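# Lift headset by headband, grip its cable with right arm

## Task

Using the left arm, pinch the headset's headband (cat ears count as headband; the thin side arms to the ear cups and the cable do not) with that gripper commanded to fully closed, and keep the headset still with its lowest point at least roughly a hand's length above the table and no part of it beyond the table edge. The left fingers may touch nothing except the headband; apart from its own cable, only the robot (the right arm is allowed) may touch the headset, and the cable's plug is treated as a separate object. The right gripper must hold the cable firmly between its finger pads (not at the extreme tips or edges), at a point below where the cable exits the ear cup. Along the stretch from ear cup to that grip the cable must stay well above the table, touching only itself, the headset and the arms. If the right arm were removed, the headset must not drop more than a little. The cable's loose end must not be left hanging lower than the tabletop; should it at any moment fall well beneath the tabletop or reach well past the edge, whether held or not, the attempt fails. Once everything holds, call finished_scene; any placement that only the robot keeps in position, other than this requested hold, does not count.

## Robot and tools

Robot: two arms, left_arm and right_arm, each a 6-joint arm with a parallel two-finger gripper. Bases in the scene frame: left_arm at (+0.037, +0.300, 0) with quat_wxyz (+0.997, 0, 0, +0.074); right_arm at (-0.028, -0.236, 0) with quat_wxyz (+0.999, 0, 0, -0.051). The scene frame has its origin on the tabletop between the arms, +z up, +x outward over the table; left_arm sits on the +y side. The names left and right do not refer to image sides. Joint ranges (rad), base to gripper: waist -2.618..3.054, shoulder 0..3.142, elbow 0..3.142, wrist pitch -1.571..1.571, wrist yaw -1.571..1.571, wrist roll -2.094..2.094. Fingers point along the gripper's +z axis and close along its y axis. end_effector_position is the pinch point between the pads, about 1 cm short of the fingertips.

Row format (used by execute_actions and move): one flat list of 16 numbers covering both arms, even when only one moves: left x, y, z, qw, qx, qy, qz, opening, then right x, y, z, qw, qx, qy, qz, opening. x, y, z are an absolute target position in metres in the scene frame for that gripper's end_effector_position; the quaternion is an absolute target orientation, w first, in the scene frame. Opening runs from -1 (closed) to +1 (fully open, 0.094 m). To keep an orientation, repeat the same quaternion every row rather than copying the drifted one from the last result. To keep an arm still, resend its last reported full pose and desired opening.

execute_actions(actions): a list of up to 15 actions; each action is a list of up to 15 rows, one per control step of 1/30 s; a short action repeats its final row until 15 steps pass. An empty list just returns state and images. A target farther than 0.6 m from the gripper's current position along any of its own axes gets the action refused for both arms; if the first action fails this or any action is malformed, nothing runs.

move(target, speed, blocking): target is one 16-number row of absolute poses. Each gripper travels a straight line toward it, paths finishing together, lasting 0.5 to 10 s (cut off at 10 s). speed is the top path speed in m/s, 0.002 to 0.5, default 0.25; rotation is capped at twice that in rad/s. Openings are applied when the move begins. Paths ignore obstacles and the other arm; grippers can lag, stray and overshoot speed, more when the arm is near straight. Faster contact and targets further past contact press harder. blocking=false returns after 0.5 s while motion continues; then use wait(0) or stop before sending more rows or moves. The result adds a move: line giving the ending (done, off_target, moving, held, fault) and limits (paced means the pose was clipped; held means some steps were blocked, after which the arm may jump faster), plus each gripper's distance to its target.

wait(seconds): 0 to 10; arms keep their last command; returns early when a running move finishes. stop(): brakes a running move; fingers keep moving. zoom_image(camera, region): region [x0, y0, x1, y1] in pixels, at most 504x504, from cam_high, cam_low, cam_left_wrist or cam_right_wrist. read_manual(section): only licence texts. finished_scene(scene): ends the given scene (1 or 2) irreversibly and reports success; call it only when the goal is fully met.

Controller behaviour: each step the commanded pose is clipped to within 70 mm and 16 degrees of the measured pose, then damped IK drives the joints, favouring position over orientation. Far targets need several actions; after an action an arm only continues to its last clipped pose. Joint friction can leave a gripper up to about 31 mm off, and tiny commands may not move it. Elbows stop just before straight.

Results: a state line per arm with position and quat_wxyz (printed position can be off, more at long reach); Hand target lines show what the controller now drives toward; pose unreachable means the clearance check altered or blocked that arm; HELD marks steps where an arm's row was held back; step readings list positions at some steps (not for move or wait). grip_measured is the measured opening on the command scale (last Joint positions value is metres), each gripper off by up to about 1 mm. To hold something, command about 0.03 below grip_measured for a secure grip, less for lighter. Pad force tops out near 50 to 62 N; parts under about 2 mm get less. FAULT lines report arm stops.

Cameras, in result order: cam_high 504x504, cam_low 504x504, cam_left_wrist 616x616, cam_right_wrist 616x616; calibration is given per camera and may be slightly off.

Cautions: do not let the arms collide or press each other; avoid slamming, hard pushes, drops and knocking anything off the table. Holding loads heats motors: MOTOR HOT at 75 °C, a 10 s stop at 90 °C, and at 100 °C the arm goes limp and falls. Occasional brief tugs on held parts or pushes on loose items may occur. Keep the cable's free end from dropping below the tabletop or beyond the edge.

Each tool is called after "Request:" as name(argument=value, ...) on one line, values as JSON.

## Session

Request:
execute_actions(actions=[])

Scene clock: 0.00 s.
left_arm: end_effector_position=(+0.5133, +0.6613, +0.3089) grip_measured=+1.000 end_effector_quat_wxyz=(+0.701, -0.255, +0.631, -0.213) | right_arm: end_effector_position=(+0.4221, +0.0896, +0.1523) grip_measured=+1.000 end_effector_quat_wxyz=(+0.288, -0.253, +0.904, +0.188)
Joint positions: left_arm=[ 0.7    2.053  1.58   0.574  0.756 -0.748  0.094] | right_arm=[ 0.673  2.079  1.827 -0.635 -0.179  0.09   0.094]
Joint velocities: left_arm=[-0.007 -0.007 -0.002 -0.037 -0.081 -0.007  0.   ] | right_arm=[-0.007 -0.002  0.012  0.037  0.051 -0.007  0.   ]
Motor temperatures (°C, as the motors report them): left_arm=[18 25 26 25 22 21] | right_arm=[22 30 23 23 21 20]
Hand target (left_arm): +0.513, +0.661, +0.309; +0.701, -0.255, +0.631, -0.213
Hand target (right_arm): +0.422, +0.090, +0.152; +0.288, -0.253, +0.904, +0.188
camera_calibration (this result's frames):
cam_left_wrist: T_world_to_cam=[[0.0428655, -0.600277, 0.798642, 0.14056], [-0.576144, -0.667923, -0.471102, 0.913769], [0.816223, -0.439939, -0.374477, 0.0932343], [0, 0, 0, 1]] pos_world=[0.444338, 0.73572, 0.353136]
cam_right_wrist: T_world_to_cam=[[0.458179, -0.865218, -0.203642, -0.0928432], [-0.888766, -0.449268, -0.0908423, 0.467634], [-0.0128914, 0.222612, -0.974822, 0.259722], [0, 0, 0, 1]] pos_world=[0.461505, 0.0719465, 0.276757]

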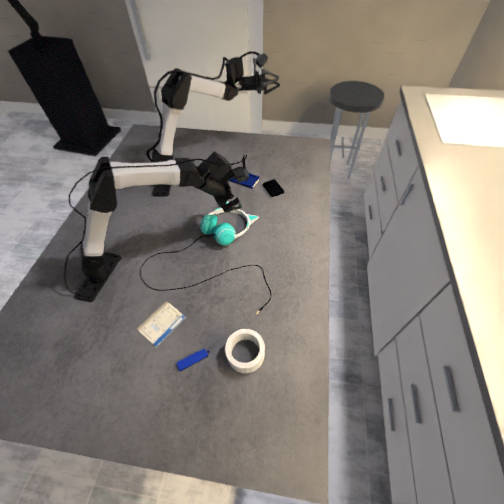

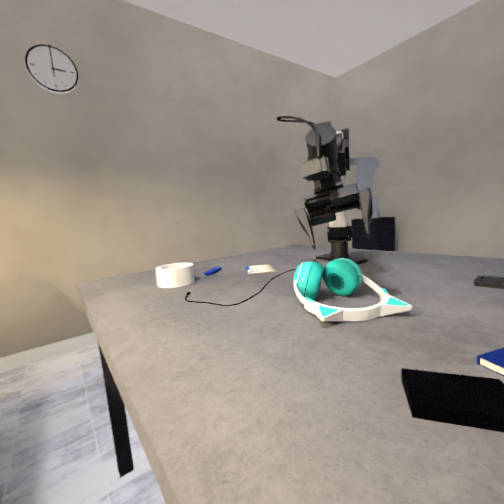

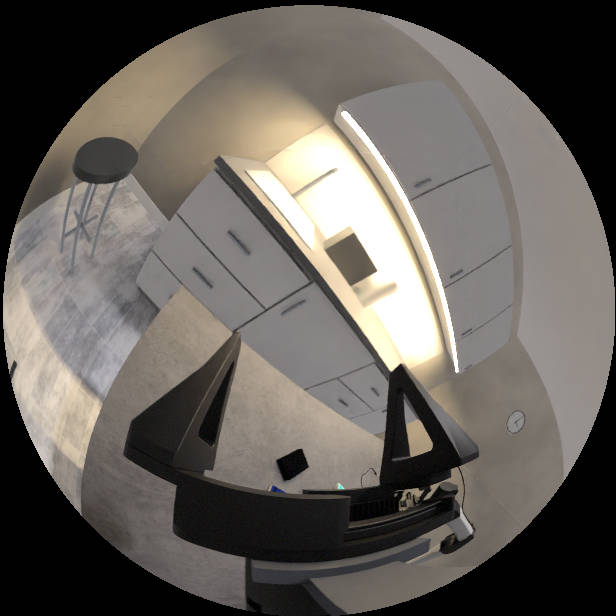

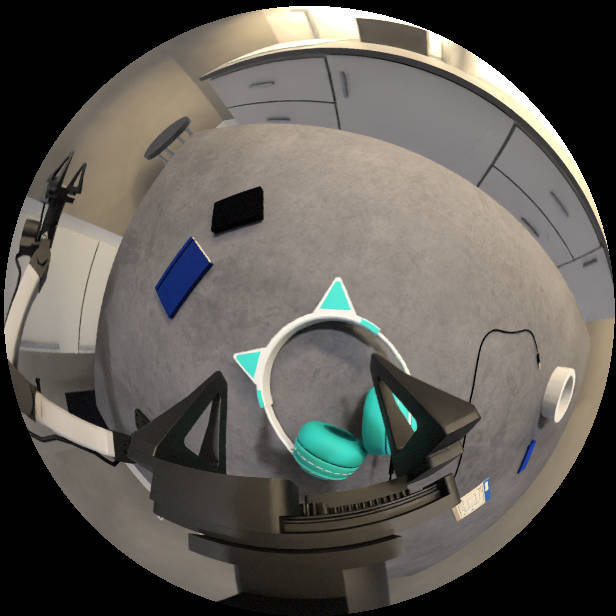

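Move the right arm away first.

Request:
move(target=[0.5133,0.6613,0.3089,0.701,-0.255,0.631,-0.213,1, 0.30,-0.30,0.25,0.288,-0.253,0.904,0.188,1])

Request:
zoom_image(camera="cam_high", region=[180, 190, 280, 260])

Scene clock: 5.67 s.
left_arm: end_effector_position=(+0.5133, +0.6613, +0.3089) grip_measured=+1.000 end_effector_quat_wxyz=(+0.701, -0.255, +0.631, -0.213) | right_arm: end_effector_position=(+0.2931, -0.2982, +0.2438) grip_measured=+1.000 end_effector_quat_wxyz=(+0.280, -0.247, +0.908, +0.190)
Joint positions: left_arm=[ 0.7    2.053  1.58   0.574  0.756 -0.748  0.094] | right_arm=[-0.426  1.632  1.684 -1.474 -0.677 -1.007  0.094]
Joint velocities: left_arm=[-0.027  0.007 -0.007  0.066 -0.022 -0.007  0.   ] | right_arm=[ 0.002 -0.012 -0.002 -0.022  0.051 -0.095  0.   ]
Motor temperatures (°C, as the motors report them): left_arm=[18 28 27 26 22 21] | right_arm=[22 32 24 24 21 20]
Hand target (left_arm): +0.513, +0.661, +0.309; +0.701, -0.255, +0.631, -0.213
Hand target (right_arm): +0.296, -0.298, +0.250; +0.288, -0.253, +0.904, +0.189
Off the commanded pose (left_arm): 0.000 m, 0 deg.
Off the commanded pose (right_arm): 0.009 m, 1 deg.
move: done
camera_calibration (this result's frames):
cam_left_wrist: T_world_to_cam=[[0.0428655, -0.600277, 0.798642, 0.14056], [-0.576144, -0.667923, -0.471102, 0.913769], [0.816223, -0.439939, -0.374477, 0.0932343], [0, 0, 0, 1]] pos_world=[0.444338, 0.73572, 0.353136]
cam_right_wrist: T_world_to_cam=[[0.447118, -0.868627, -0.213476, -0.346], [-0.893965, -0.442005, -0.0738738, 0.186577], [-0.0301886, 0.22387, -0.974151, 0.438807], [0, 0, 0, 1]] pos_world=[0.334743, -0.316313, 0.367385]

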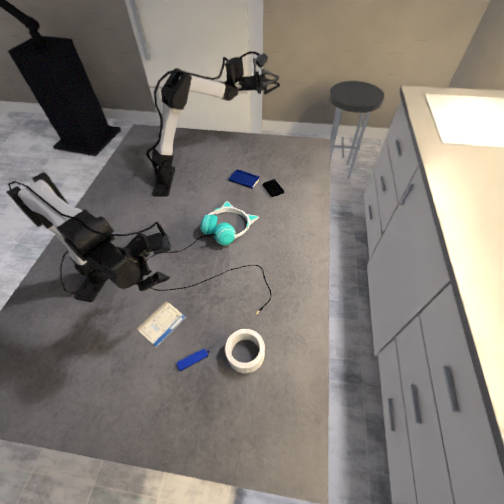

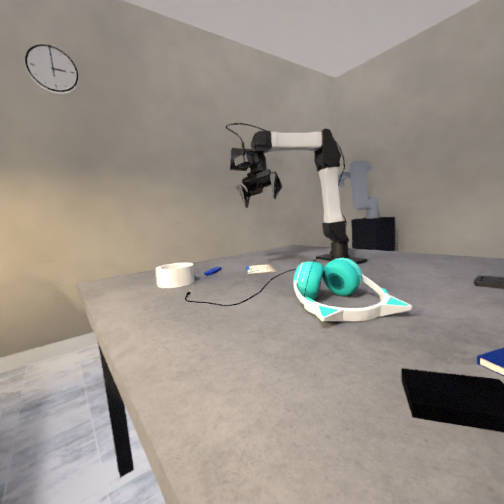

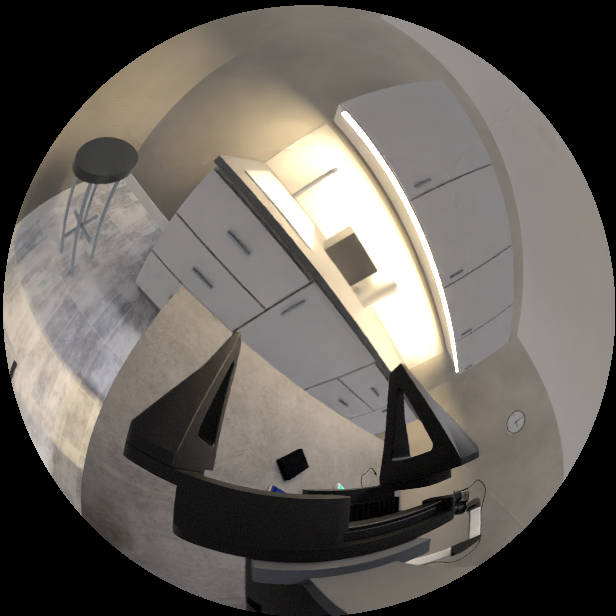

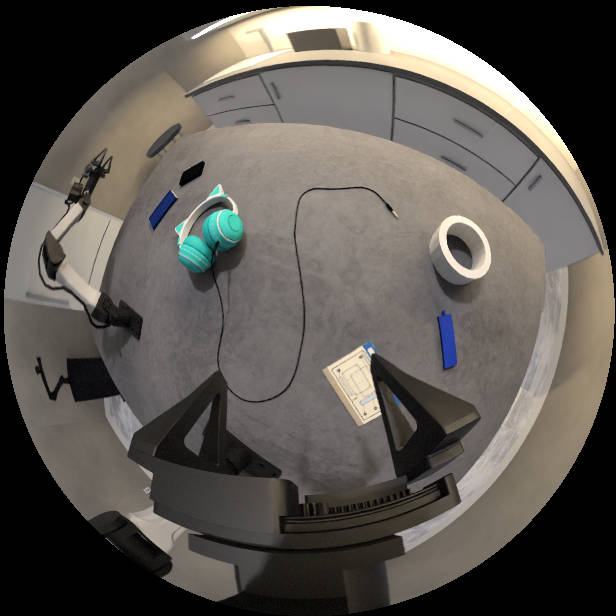

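Region (180, 190, 280, 260) of cam_high's 504x504 image, scaled by 5.040, with more detail than that image has; it fills the top 353 rows of this view, and the rest is white.

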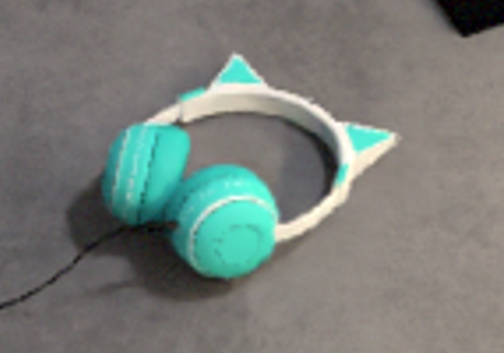

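Request:
move(target=[0.435,0.108,0.07,0,0.2588,0.9659,0,1, 0.2931,-0.2982,0.2438,0.288,-0.253,0.904,0.188,1])

Scene clock: 16.73 s.
left_arm: end_effector_position=(+0.4307, +0.1067, +0.0751) grip_measured=+1.000 end_effector_quat_wxyz=(+0.002, +0.276, +0.961, +0.006) | right_arm: end_effector_position=(+0.2927, -0.2980, +0.2437) grip_measured=+1.000 end_effector_quat_wxyz=(+0.280, -0.251, +0.907, +0.189)
Joint positions: left_arm=[-0.609  2.25   2.019 -1.338 -0.012  0.098  0.094] | right_arm=[-0.426  1.632  1.684 -1.476 -0.676 -1.017  0.094]
Joint velocities: left_arm=[-0.002 -0.007  0.002 -0.022  0.051 -0.007  0.   ] | right_arm=[-0.002  0.007  0.002 -0.022 -0.037 -0.037  0.   ]
Motor temperatures (°C, as the motors report them): left_arm=[18 31 29 27 22 21] | right_arm=[22 32 25 23 21 20]
Hand target (left_arm): +0.431, +0.109, +0.074; -0.003, +0.272, +0.962, +0.012
Hand target (right_arm): +0.293, -0.298, +0.244; +0.288, -0.253, +0.904, +0.188
Off the commanded pose (left_arm): 0.007 m, 2 deg.
Off the commanded pose (right_arm): 0.000 m, 1 deg.
move: done
camera_calibration (this result's frames):
cam_left_wrist: T_world_to_cam=[[-0.308548, -0.949363, -0.0592338, 0.250971], [-0.722942, 0.193579, 0.663236, 0.271704], [-0.618185, 0.247463, -0.746063, 0.401465], [0, 0, 0, 1]] pos_world=[0.522042, 0.0863183, 0.13418]
cam_right_wrist: T_world_to_cam=[[0.453967, -0.865999, -0.209668, -0.347816], [-0.890532, -0.448752, -0.0746584, 0.183447], [-0.0294347, 0.220608, -0.974918, 0.437638], [0, 0, 0, 1]] pos_world=[0.334144, -0.315433, 0.367431]

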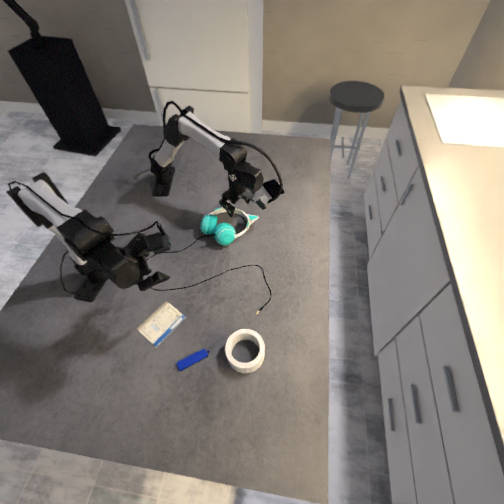

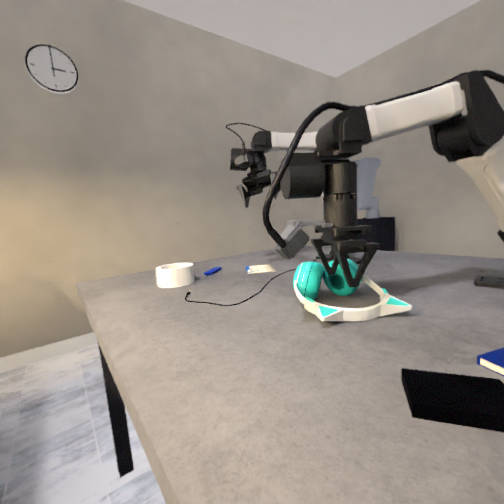

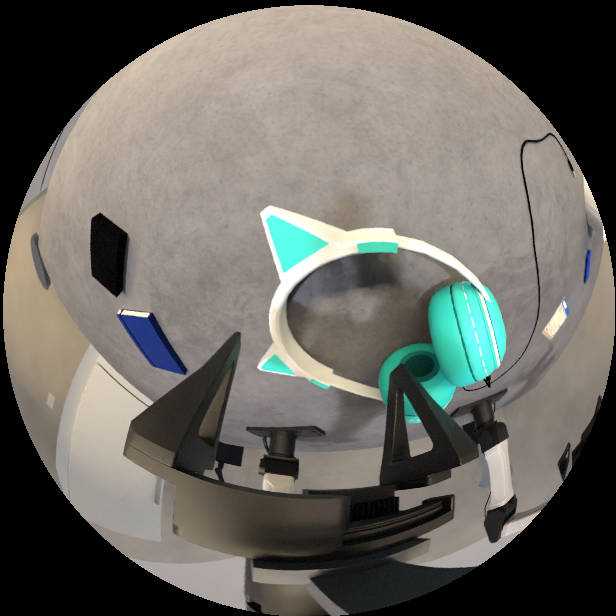

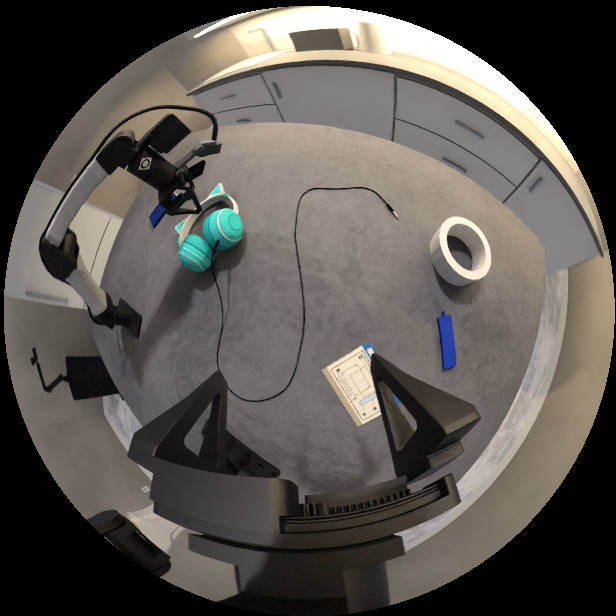

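Request:
move(target=[0.440,0.136,0.055,0,0.2588,0.9659,0,1, 0.2931,-0.2982,0.2438,0.288,-0.253,0.904,0.188,1])

Request:
move(target=[0.440,0.136,0.012,0,0.2588,0.9659,0,1, 0.2931,-0.2982,0.2438,0.288,-0.253,0.904,0.188,1], speed=0.08)

Scene clock: 22.90 s.
left_arm: end_effector_position=(+0.4408, +0.1368, +0.0571) grip_measured=+1.000 end_effector_quat_wxyz=(-0.002, +0.255, +0.967, +0.005) | right_arm: end_effector_position=(+0.2926, -0.2981, +0.2436) grip_measured=+1.000 end_effector_quat_wxyz=(+0.280, -0.251, +0.907, +0.189)
Joint positions: left_arm=[-0.535  2.246  1.94  -1.27  -0.009  0.128  0.094] | right_arm=[-0.426  1.632  1.684 -1.476 -0.676 -1.017  0.094]
Joint velocities: left_arm=[-0.012 -0.007  0.002 -0.037  0.051 -0.022  0.   ] | right_arm=[-0.002 -0.007 -0.002  0.007  0.007  0.037  0.   ]
Motor temperatures (°C, as the motors report them): left_arm=[18 32 30 26 22 21] | right_arm=[22 32 25 23 21 20]
Hand target (left_arm): +0.439, +0.136, +0.055; -0.001, +0.259, +0.966, -0.001
Hand target (right_arm): +0.293, -0.298, +0.244; +0.288, -0.253, +0.904, +0.188
Off the commanded pose (left_arm): 0.002 m, 1 deg.
Off the commanded pose (right_arm): 0.001 m, 1 deg.
move: done
camera_calibration (this result's frames):
cam_left_wrist: T_world_to_cam=[[-0.266683, -0.962117, -0.0566735, 0.264722], [-0.725728, 0.16177, 0.668692, 0.290414], [-0.634192, 0.219458, -0.741376, 0.397527], [0, 0, 0, 1]] pos_world=[0.533467, 0.120472, 0.115522]
cam_right_wrist: T_world_to_cam=[[0.453879, -0.866092, -0.209472, -0.347906], [-0.890571, -0.448727, -0.0743427, 0.183346], [-0.029608, 0.220292, -0.974984, 0.437581], [0, 0, 0, 1]] pos_world=[0.334146, -0.315442, 0.367389]

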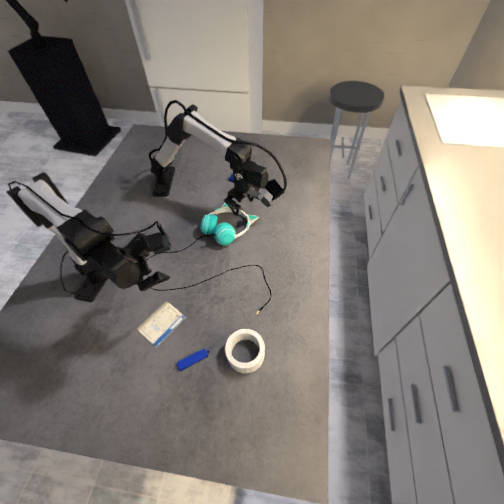

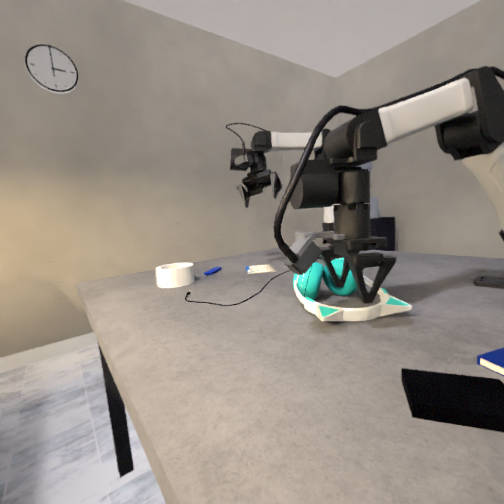

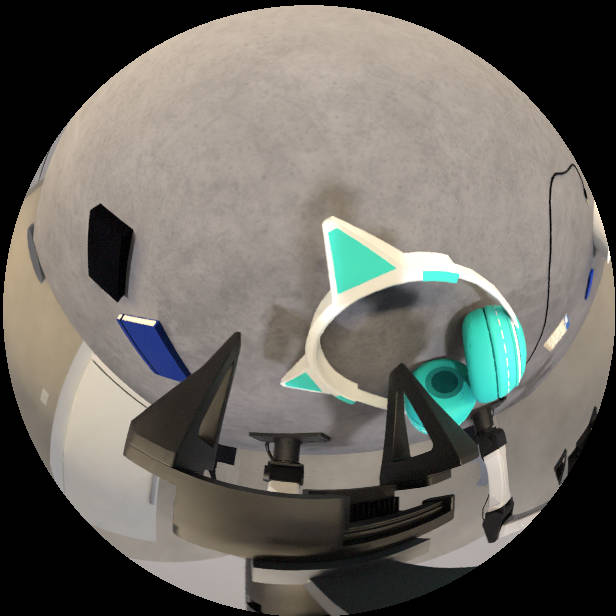

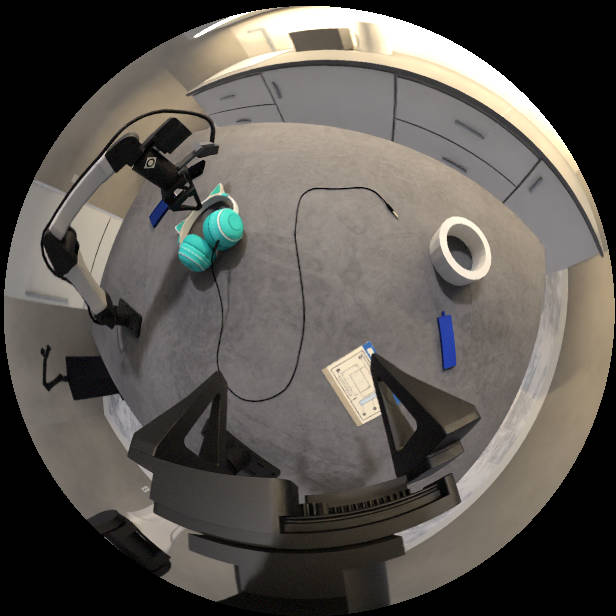

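Scene clock: 23.97 s.
left_arm: end_effector_position=(+0.4427, +0.1360, +0.0246) grip_measured=+1.000 end_effector_quat_wxyz=(+0.011, +0.255, +0.967, +0.003) | right_arm: end_effector_position=(+0.2926, -0.2981, +0.2436) grip_measured=+1.000 end_effector_quat_wxyz=(+0.280, -0.251, +0.907, +0.189)
Joint positions: left_arm=[-0.535  2.246  1.81  -1.115 -0.009  0.128  0.094] | right_arm=[-0.426  1.632  1.684 -1.476 -0.676 -1.017  0.094]
Joint velocities: left_arm=[-0.012 -0.002  0.007  0.007  0.051 -0.081  0.   ] | right_arm=[ 0.007 -0.002 -0.002 -0.022  0.037  0.037  0.   ]
Motor temperatures (°C, as the motors report them): left_arm=[18 33 30 26 22 21] | right_arm=[22 32 25 23 21 20]
Hand target (left_arm): +0.439, +0.136, +0.012; +0.000, +0.259, +0.966, +0.000
Hand target (right_arm): +0.293, -0.298, +0.244; +0.288, -0.253, +0.904, +0.188
Off the commanded pose (left_arm): 0.013 m, 1 deg.
Off the commanded pose (right_arm): 0.001 m, 1 deg.
move: off_target (left_arm)
camera_calibration (this result's frames):
cam_left_wrist: T_world_to_cam=[[-0.266112, -0.962446, -0.0536821, 0.262365], [-0.741198, 0.168697, 0.649744, 0.319969], [-0.616288, 0.212694, -0.758255, 0.368218], [0, 0, 0, 1]] pos_world=[0.533907, 0.120217, 0.0853896]
cam_right_wrist: T_world_to_cam=[[0.453879, -0.866092, -0.209472, -0.347906], [-0.890571, -0.448727, -0.0743427, 0.183346], [-0.029608, 0.220292, -0.974984, 0.437581], [0, 0, 0, 1]] pos_world=[0.334146, -0.315442, 0.367389]

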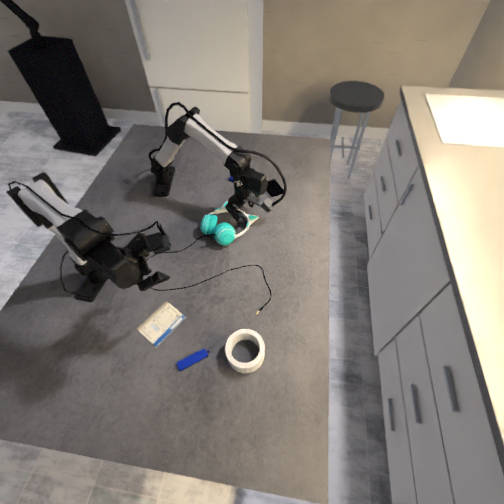

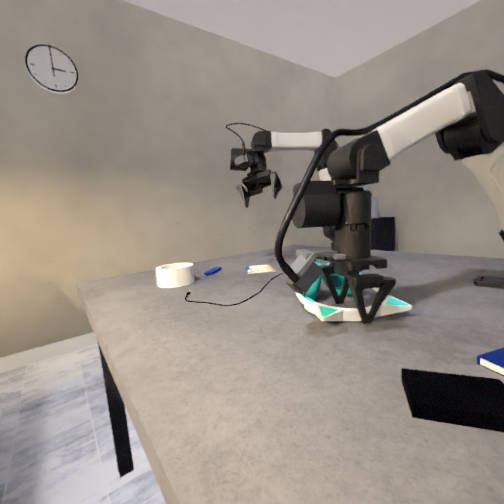

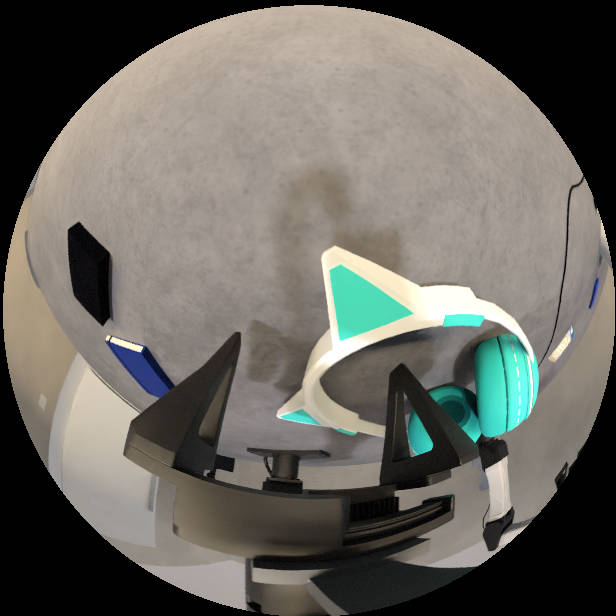

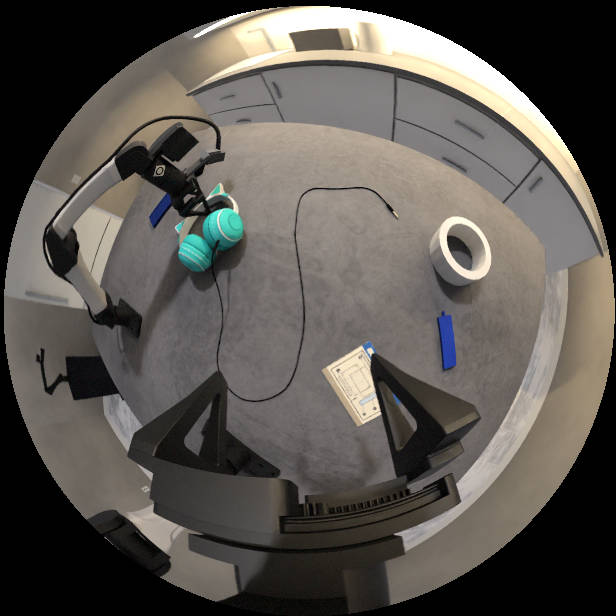

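Request:
move(target=[0.440,0.136,0.012,0,0.2588,0.9659,0,-1, 0.2931,-0.2982,0.2438,0.288,-0.253,0.904,0.188,1])

Request:
move(target=[0.40,0.08,0.34,0,0.2588,0.9659,0,-1, 0.2931,-0.2982,0.2438,0.288,-0.253,0.904,0.188,1], speed=0.12)

Scene clock: 27.77 s.
left_arm: end_effector_position=(+0.4446, +0.1338, +0.0247) grip_measured=-0.850 end_effector_quat_wxyz=(+0.015, +0.257, +0.966, -0.001) | right_arm: end_effector_position=(+0.2926, -0.2981, +0.2436) grip_measured=+1.000 end_effector_quat_wxyz=(+0.280, -0.251, +0.907, +0.189)
Joint positions: left_arm=[-0.535  2.246  1.81  -1.104 -0.001  0.132  0.007] | right_arm=[-0.426  1.632  1.684 -1.476 -0.676 -1.017  0.094]
Joint velocities: left_arm=[-0.012 -0.002  0.017  0.037  0.066 -0.022 -0.001] | right_arm=[ 0.007 -0.007  0.007 -0.022 -0.051  0.022  0.   ]
Motor temperatures (°C, as the motors report them): left_arm=[18 33 30 26 22 21] | right_arm=[22 32 25 23 21 20]
Hand target (left_arm): +0.440, +0.136, +0.012; -0.000, +0.259, +0.966, -0.000
Hand target (right_arm): +0.293, -0.298, +0.244; +0.288, -0.253, +0.904, +0.188
Off the commanded pose (left_arm): 0.014 m, 2 deg.
Off the commanded pose (right_arm): 0.001 m, 1 deg.
move: off_target (left_arm)
camera_calibration (this result's frames):
cam_left_wrist: T_world_to_cam=[[-0.269256, -0.962018, -0.0449655, 0.261885], [-0.745105, 0.178509, 0.642614, 0.322336], [-0.61018, 0.206532, -0.764869, 0.368198], [0, 0, 0, 1]] pos_world=[0.535356, 0.118353, 0.0862615]
cam_right_wrist: T_world_to_cam=[[0.453879, -0.866092, -0.209472, -0.347906], [-0.890571, -0.448727, -0.0743427, 0.183346], [-0.029608, 0.220292, -0.974984, 0.437581], [0, 0, 0, 1]] pos_world=[0.334146, -0.315442, 0.367389]

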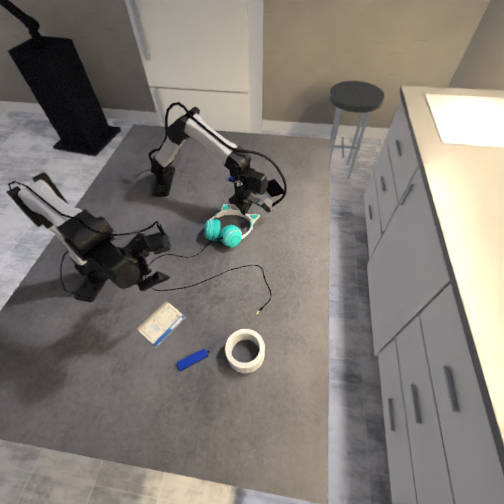

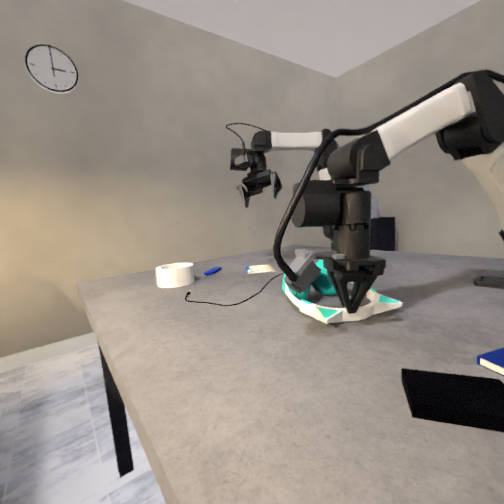

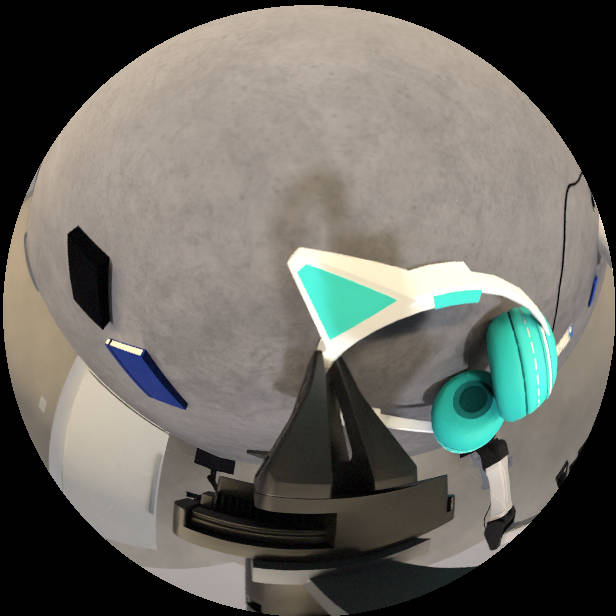

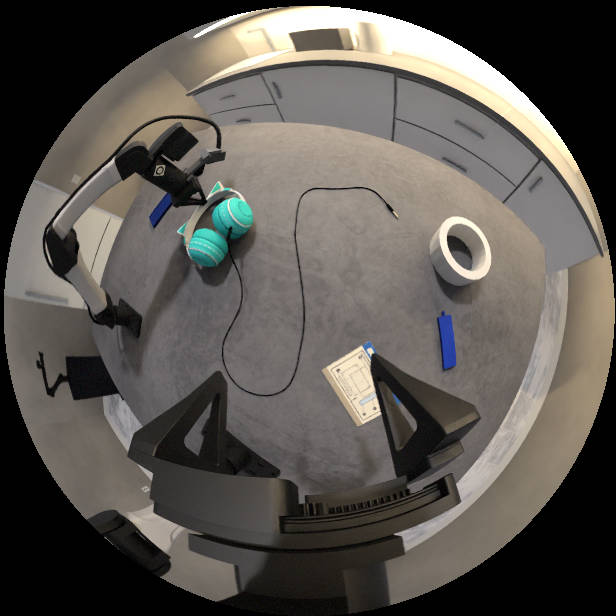

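Scene clock: 30.83 s.
left_arm: end_effector_position=(+0.4098, +0.0788, +0.3337) grip_measured=-0.984 end_effector_quat_wxyz=(+0.277, +0.250, +0.925, -0.074) | right_arm: end_effector_position=(+0.2926, -0.2981, +0.2436) grip_measured=+1.000 end_effector_quat_wxyz=(+0.280, -0.251, +0.907, +0.189)
Joint positions: left_arm=[-0.686  1.98   2.554 -1.562 -0.008 -0.008  0.001] | right_arm=[-0.426  1.632  1.684 -1.476 -0.676 -1.017  0.094]
Joint velocities: left_arm=[ 0.012 -0.012 -0.012  0.022 -0.037 -0.007  0.   ] | right_arm=[-0.022 -0.002  0.007  0.022 -0.095  0.022  0.   ]
Motor temperatures (°C, as the motors report them): left_arm=[18 34 30 26 22 21] | right_arm=[22 32 25 23 21 20]
Hand target (left_arm): +0.405, +0.078, +0.338; +0.279, +0.249, +0.924, -0.076
Hand target (right_arm): +0.293, -0.298, +0.244; +0.288, -0.253, +0.904, +0.188
Off the commanded pose (left_arm): 0.012 m, 33 deg; orientation clipped at the last step of the last action.
Off the commanded pose (right_arm): 0.001 m, 1 deg.
joint sent to its limit (left arm) — the command would take joint 4 (wrist pitch) past its lower limit, so that joint was sent only as far as its limit.
move: off_target (left_arm); limits=paced
camera_calibration (this result's frames):
cam_left_wrist: T_world_to_cam=[[-0.290443, -0.952487, 0.0917112, 0.17583], [-0.939366, 0.30207, 0.162311, 0.337803], [-0.182302, -0.0390083, -0.982468, 0.511307], [0, 0, 0, 1]] pos_world=[0.461601, 0.0853808, 0.431388]
cam_right_wrist: T_world_to_cam=[[0.453879, -0.866092, -0.209472, -0.347906], [-0.890571, -0.448727, -0.0743427, 0.183346], [-0.029608, 0.220292, -0.974984, 0.437581], [0, 0, 0, 1]] pos_world=[0.334146, -0.315442, 0.367389]

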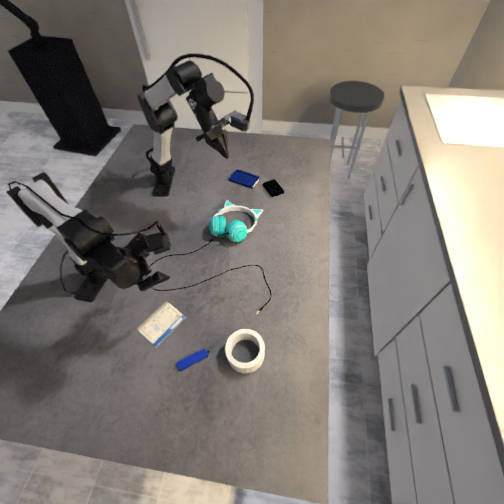

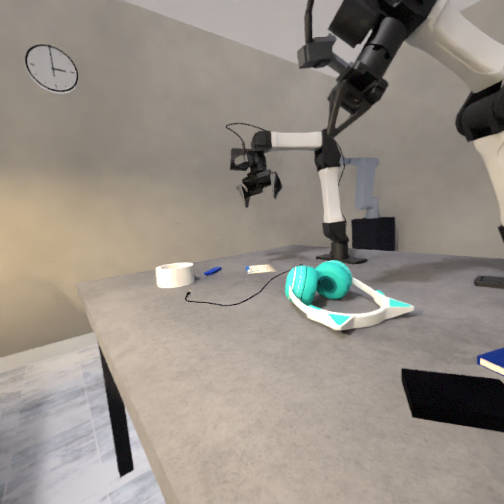

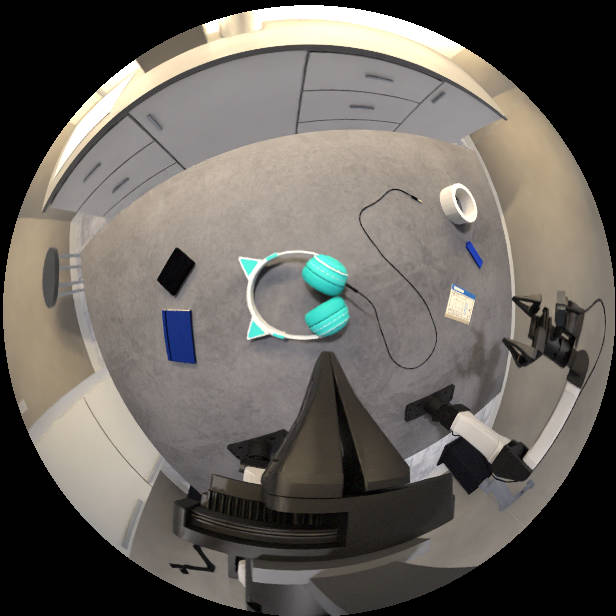

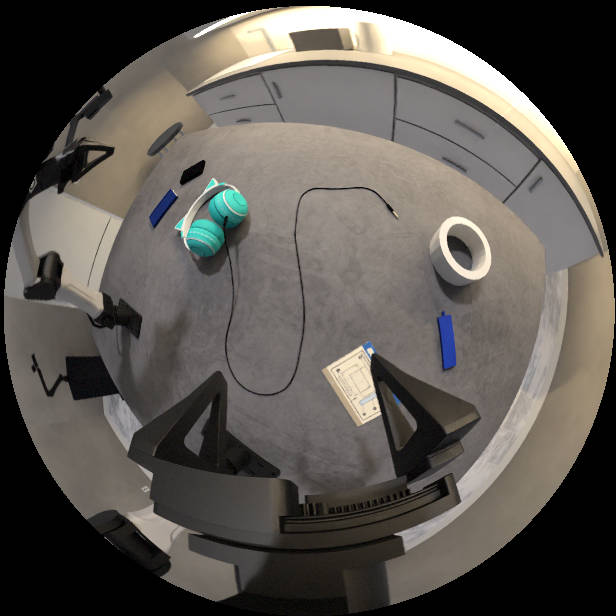

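Slipped. Re-locate.

Request:
zoom_image(camera="cam_high", region=[180, 190, 280, 260])

Region (180, 190, 280, 260) of cam_high's 504x504 image, scaled by 5.040, with more detail than that image has; it fills the top 353 rows of this view, and the rest is white.

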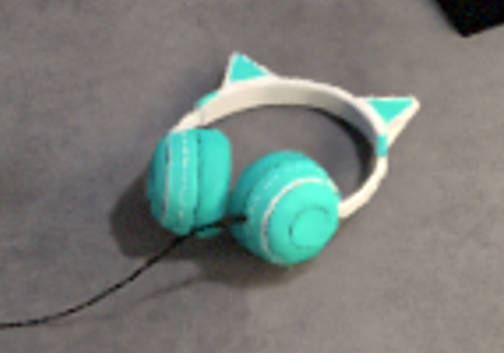

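Request:
move(target=[0.452,0.155,0.075,0,0.139,0.990,0,1, 0.2931,-0.2982,0.2438,0.288,-0.253,0.904,0.188,1])

Scene clock: 41.70 s.
left_arm: end_effector_position=(+0.4437, +0.1565, +0.0765) grip_measured=+1.000 end_effector_quat_wxyz=(-0.009, +0.150, +0.989, -0.001) | right_arm: end_effector_position=(+0.2926, -0.2981, +0.2436) grip_measured=+1.000 end_effector_quat_wxyz=(+0.280, -0.251, +0.907, +0.189)
Joint positions: left_arm=[-0.484  2.237  2.002 -1.353  0.006 -0.036  0.094] | right_arm=[-0.426  1.632  1.684 -1.476 -0.676 -1.017  0.094]
Joint velocities: left_arm=[-0.002 -0.002  0.017 -0.037 -0.066 -0.066  0.   ] | right_arm=[ 0.012 -0.002 -0.017 -0.022 -0.066 -0.051  0.   ]
Motor temperatures (°C, as the motors report them): left_arm=[18 34 30 27 22 21] | right_arm=[22 32 25 23 21 20]
Hand target (left_arm): +0.447, +0.157, +0.076; -0.003, +0.143, +0.990, -0.005
Hand target (right_arm): +0.293, -0.298, +0.244; +0.288, -0.253, +0.904, +0.188
Off the commanded pose (left_arm): 0.009 m, 2 deg.
Off the commanded pose (right_arm): 0.001 m, 1 deg.
move: done
camera_calibration (this result's frames):
cam_left_wrist: T_world_to_cam=[[-0.056852, -0.997295, -0.0465844, 0.197238], [-0.733848, 0.0101061, 0.679239, 0.302855], [-0.676931, 0.0728019, -0.732437, 0.450596], [0, 0, 0, 1]] pos_world=[0.538485, 0.16084, 0.133511]
cam_right_wrist: T_world_to_cam=[[0.453879, -0.866092, -0.209472, -0.347906], [-0.890571, -0.448727, -0.0743427, 0.183346], [-0.029608, 0.220292, -0.974984, 0.437581], [0, 0, 0, 1]] pos_world=[0.334146, -0.315442, 0.367389]

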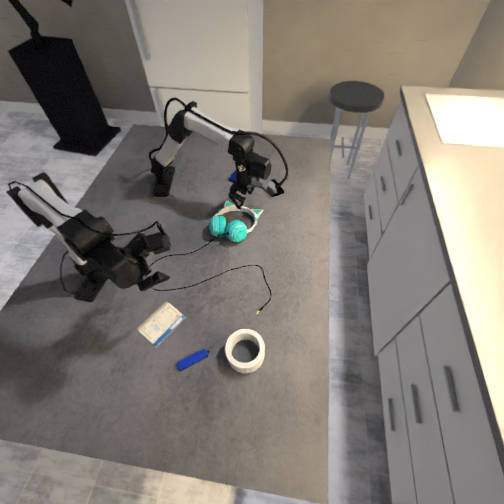

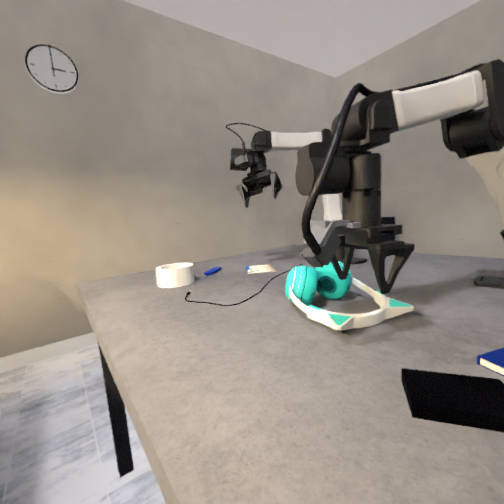

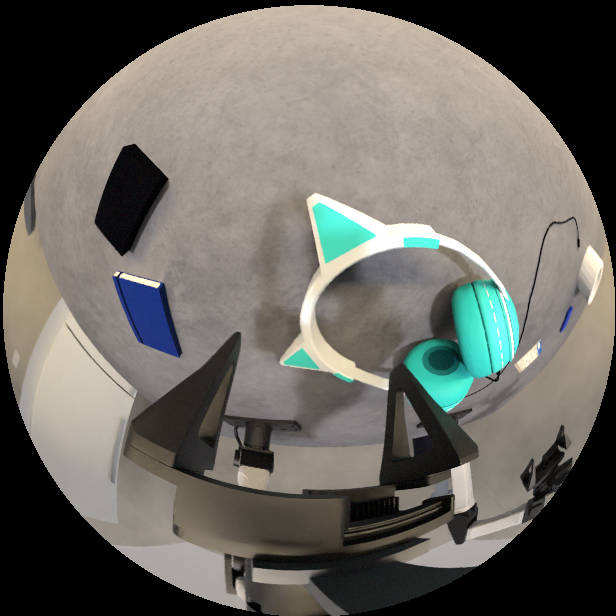

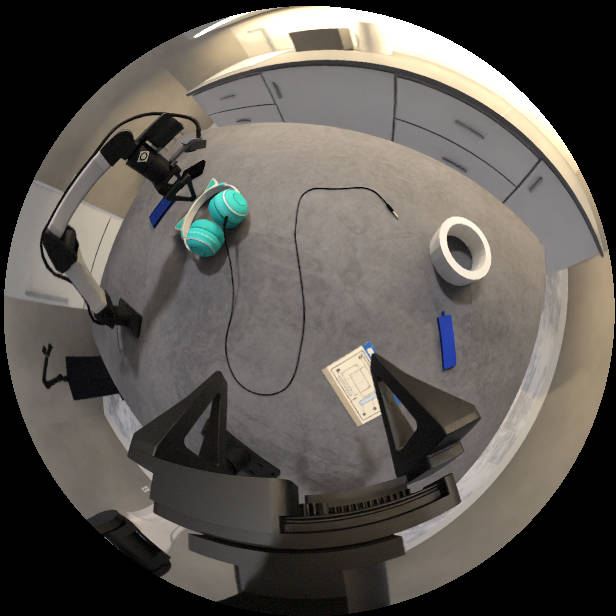

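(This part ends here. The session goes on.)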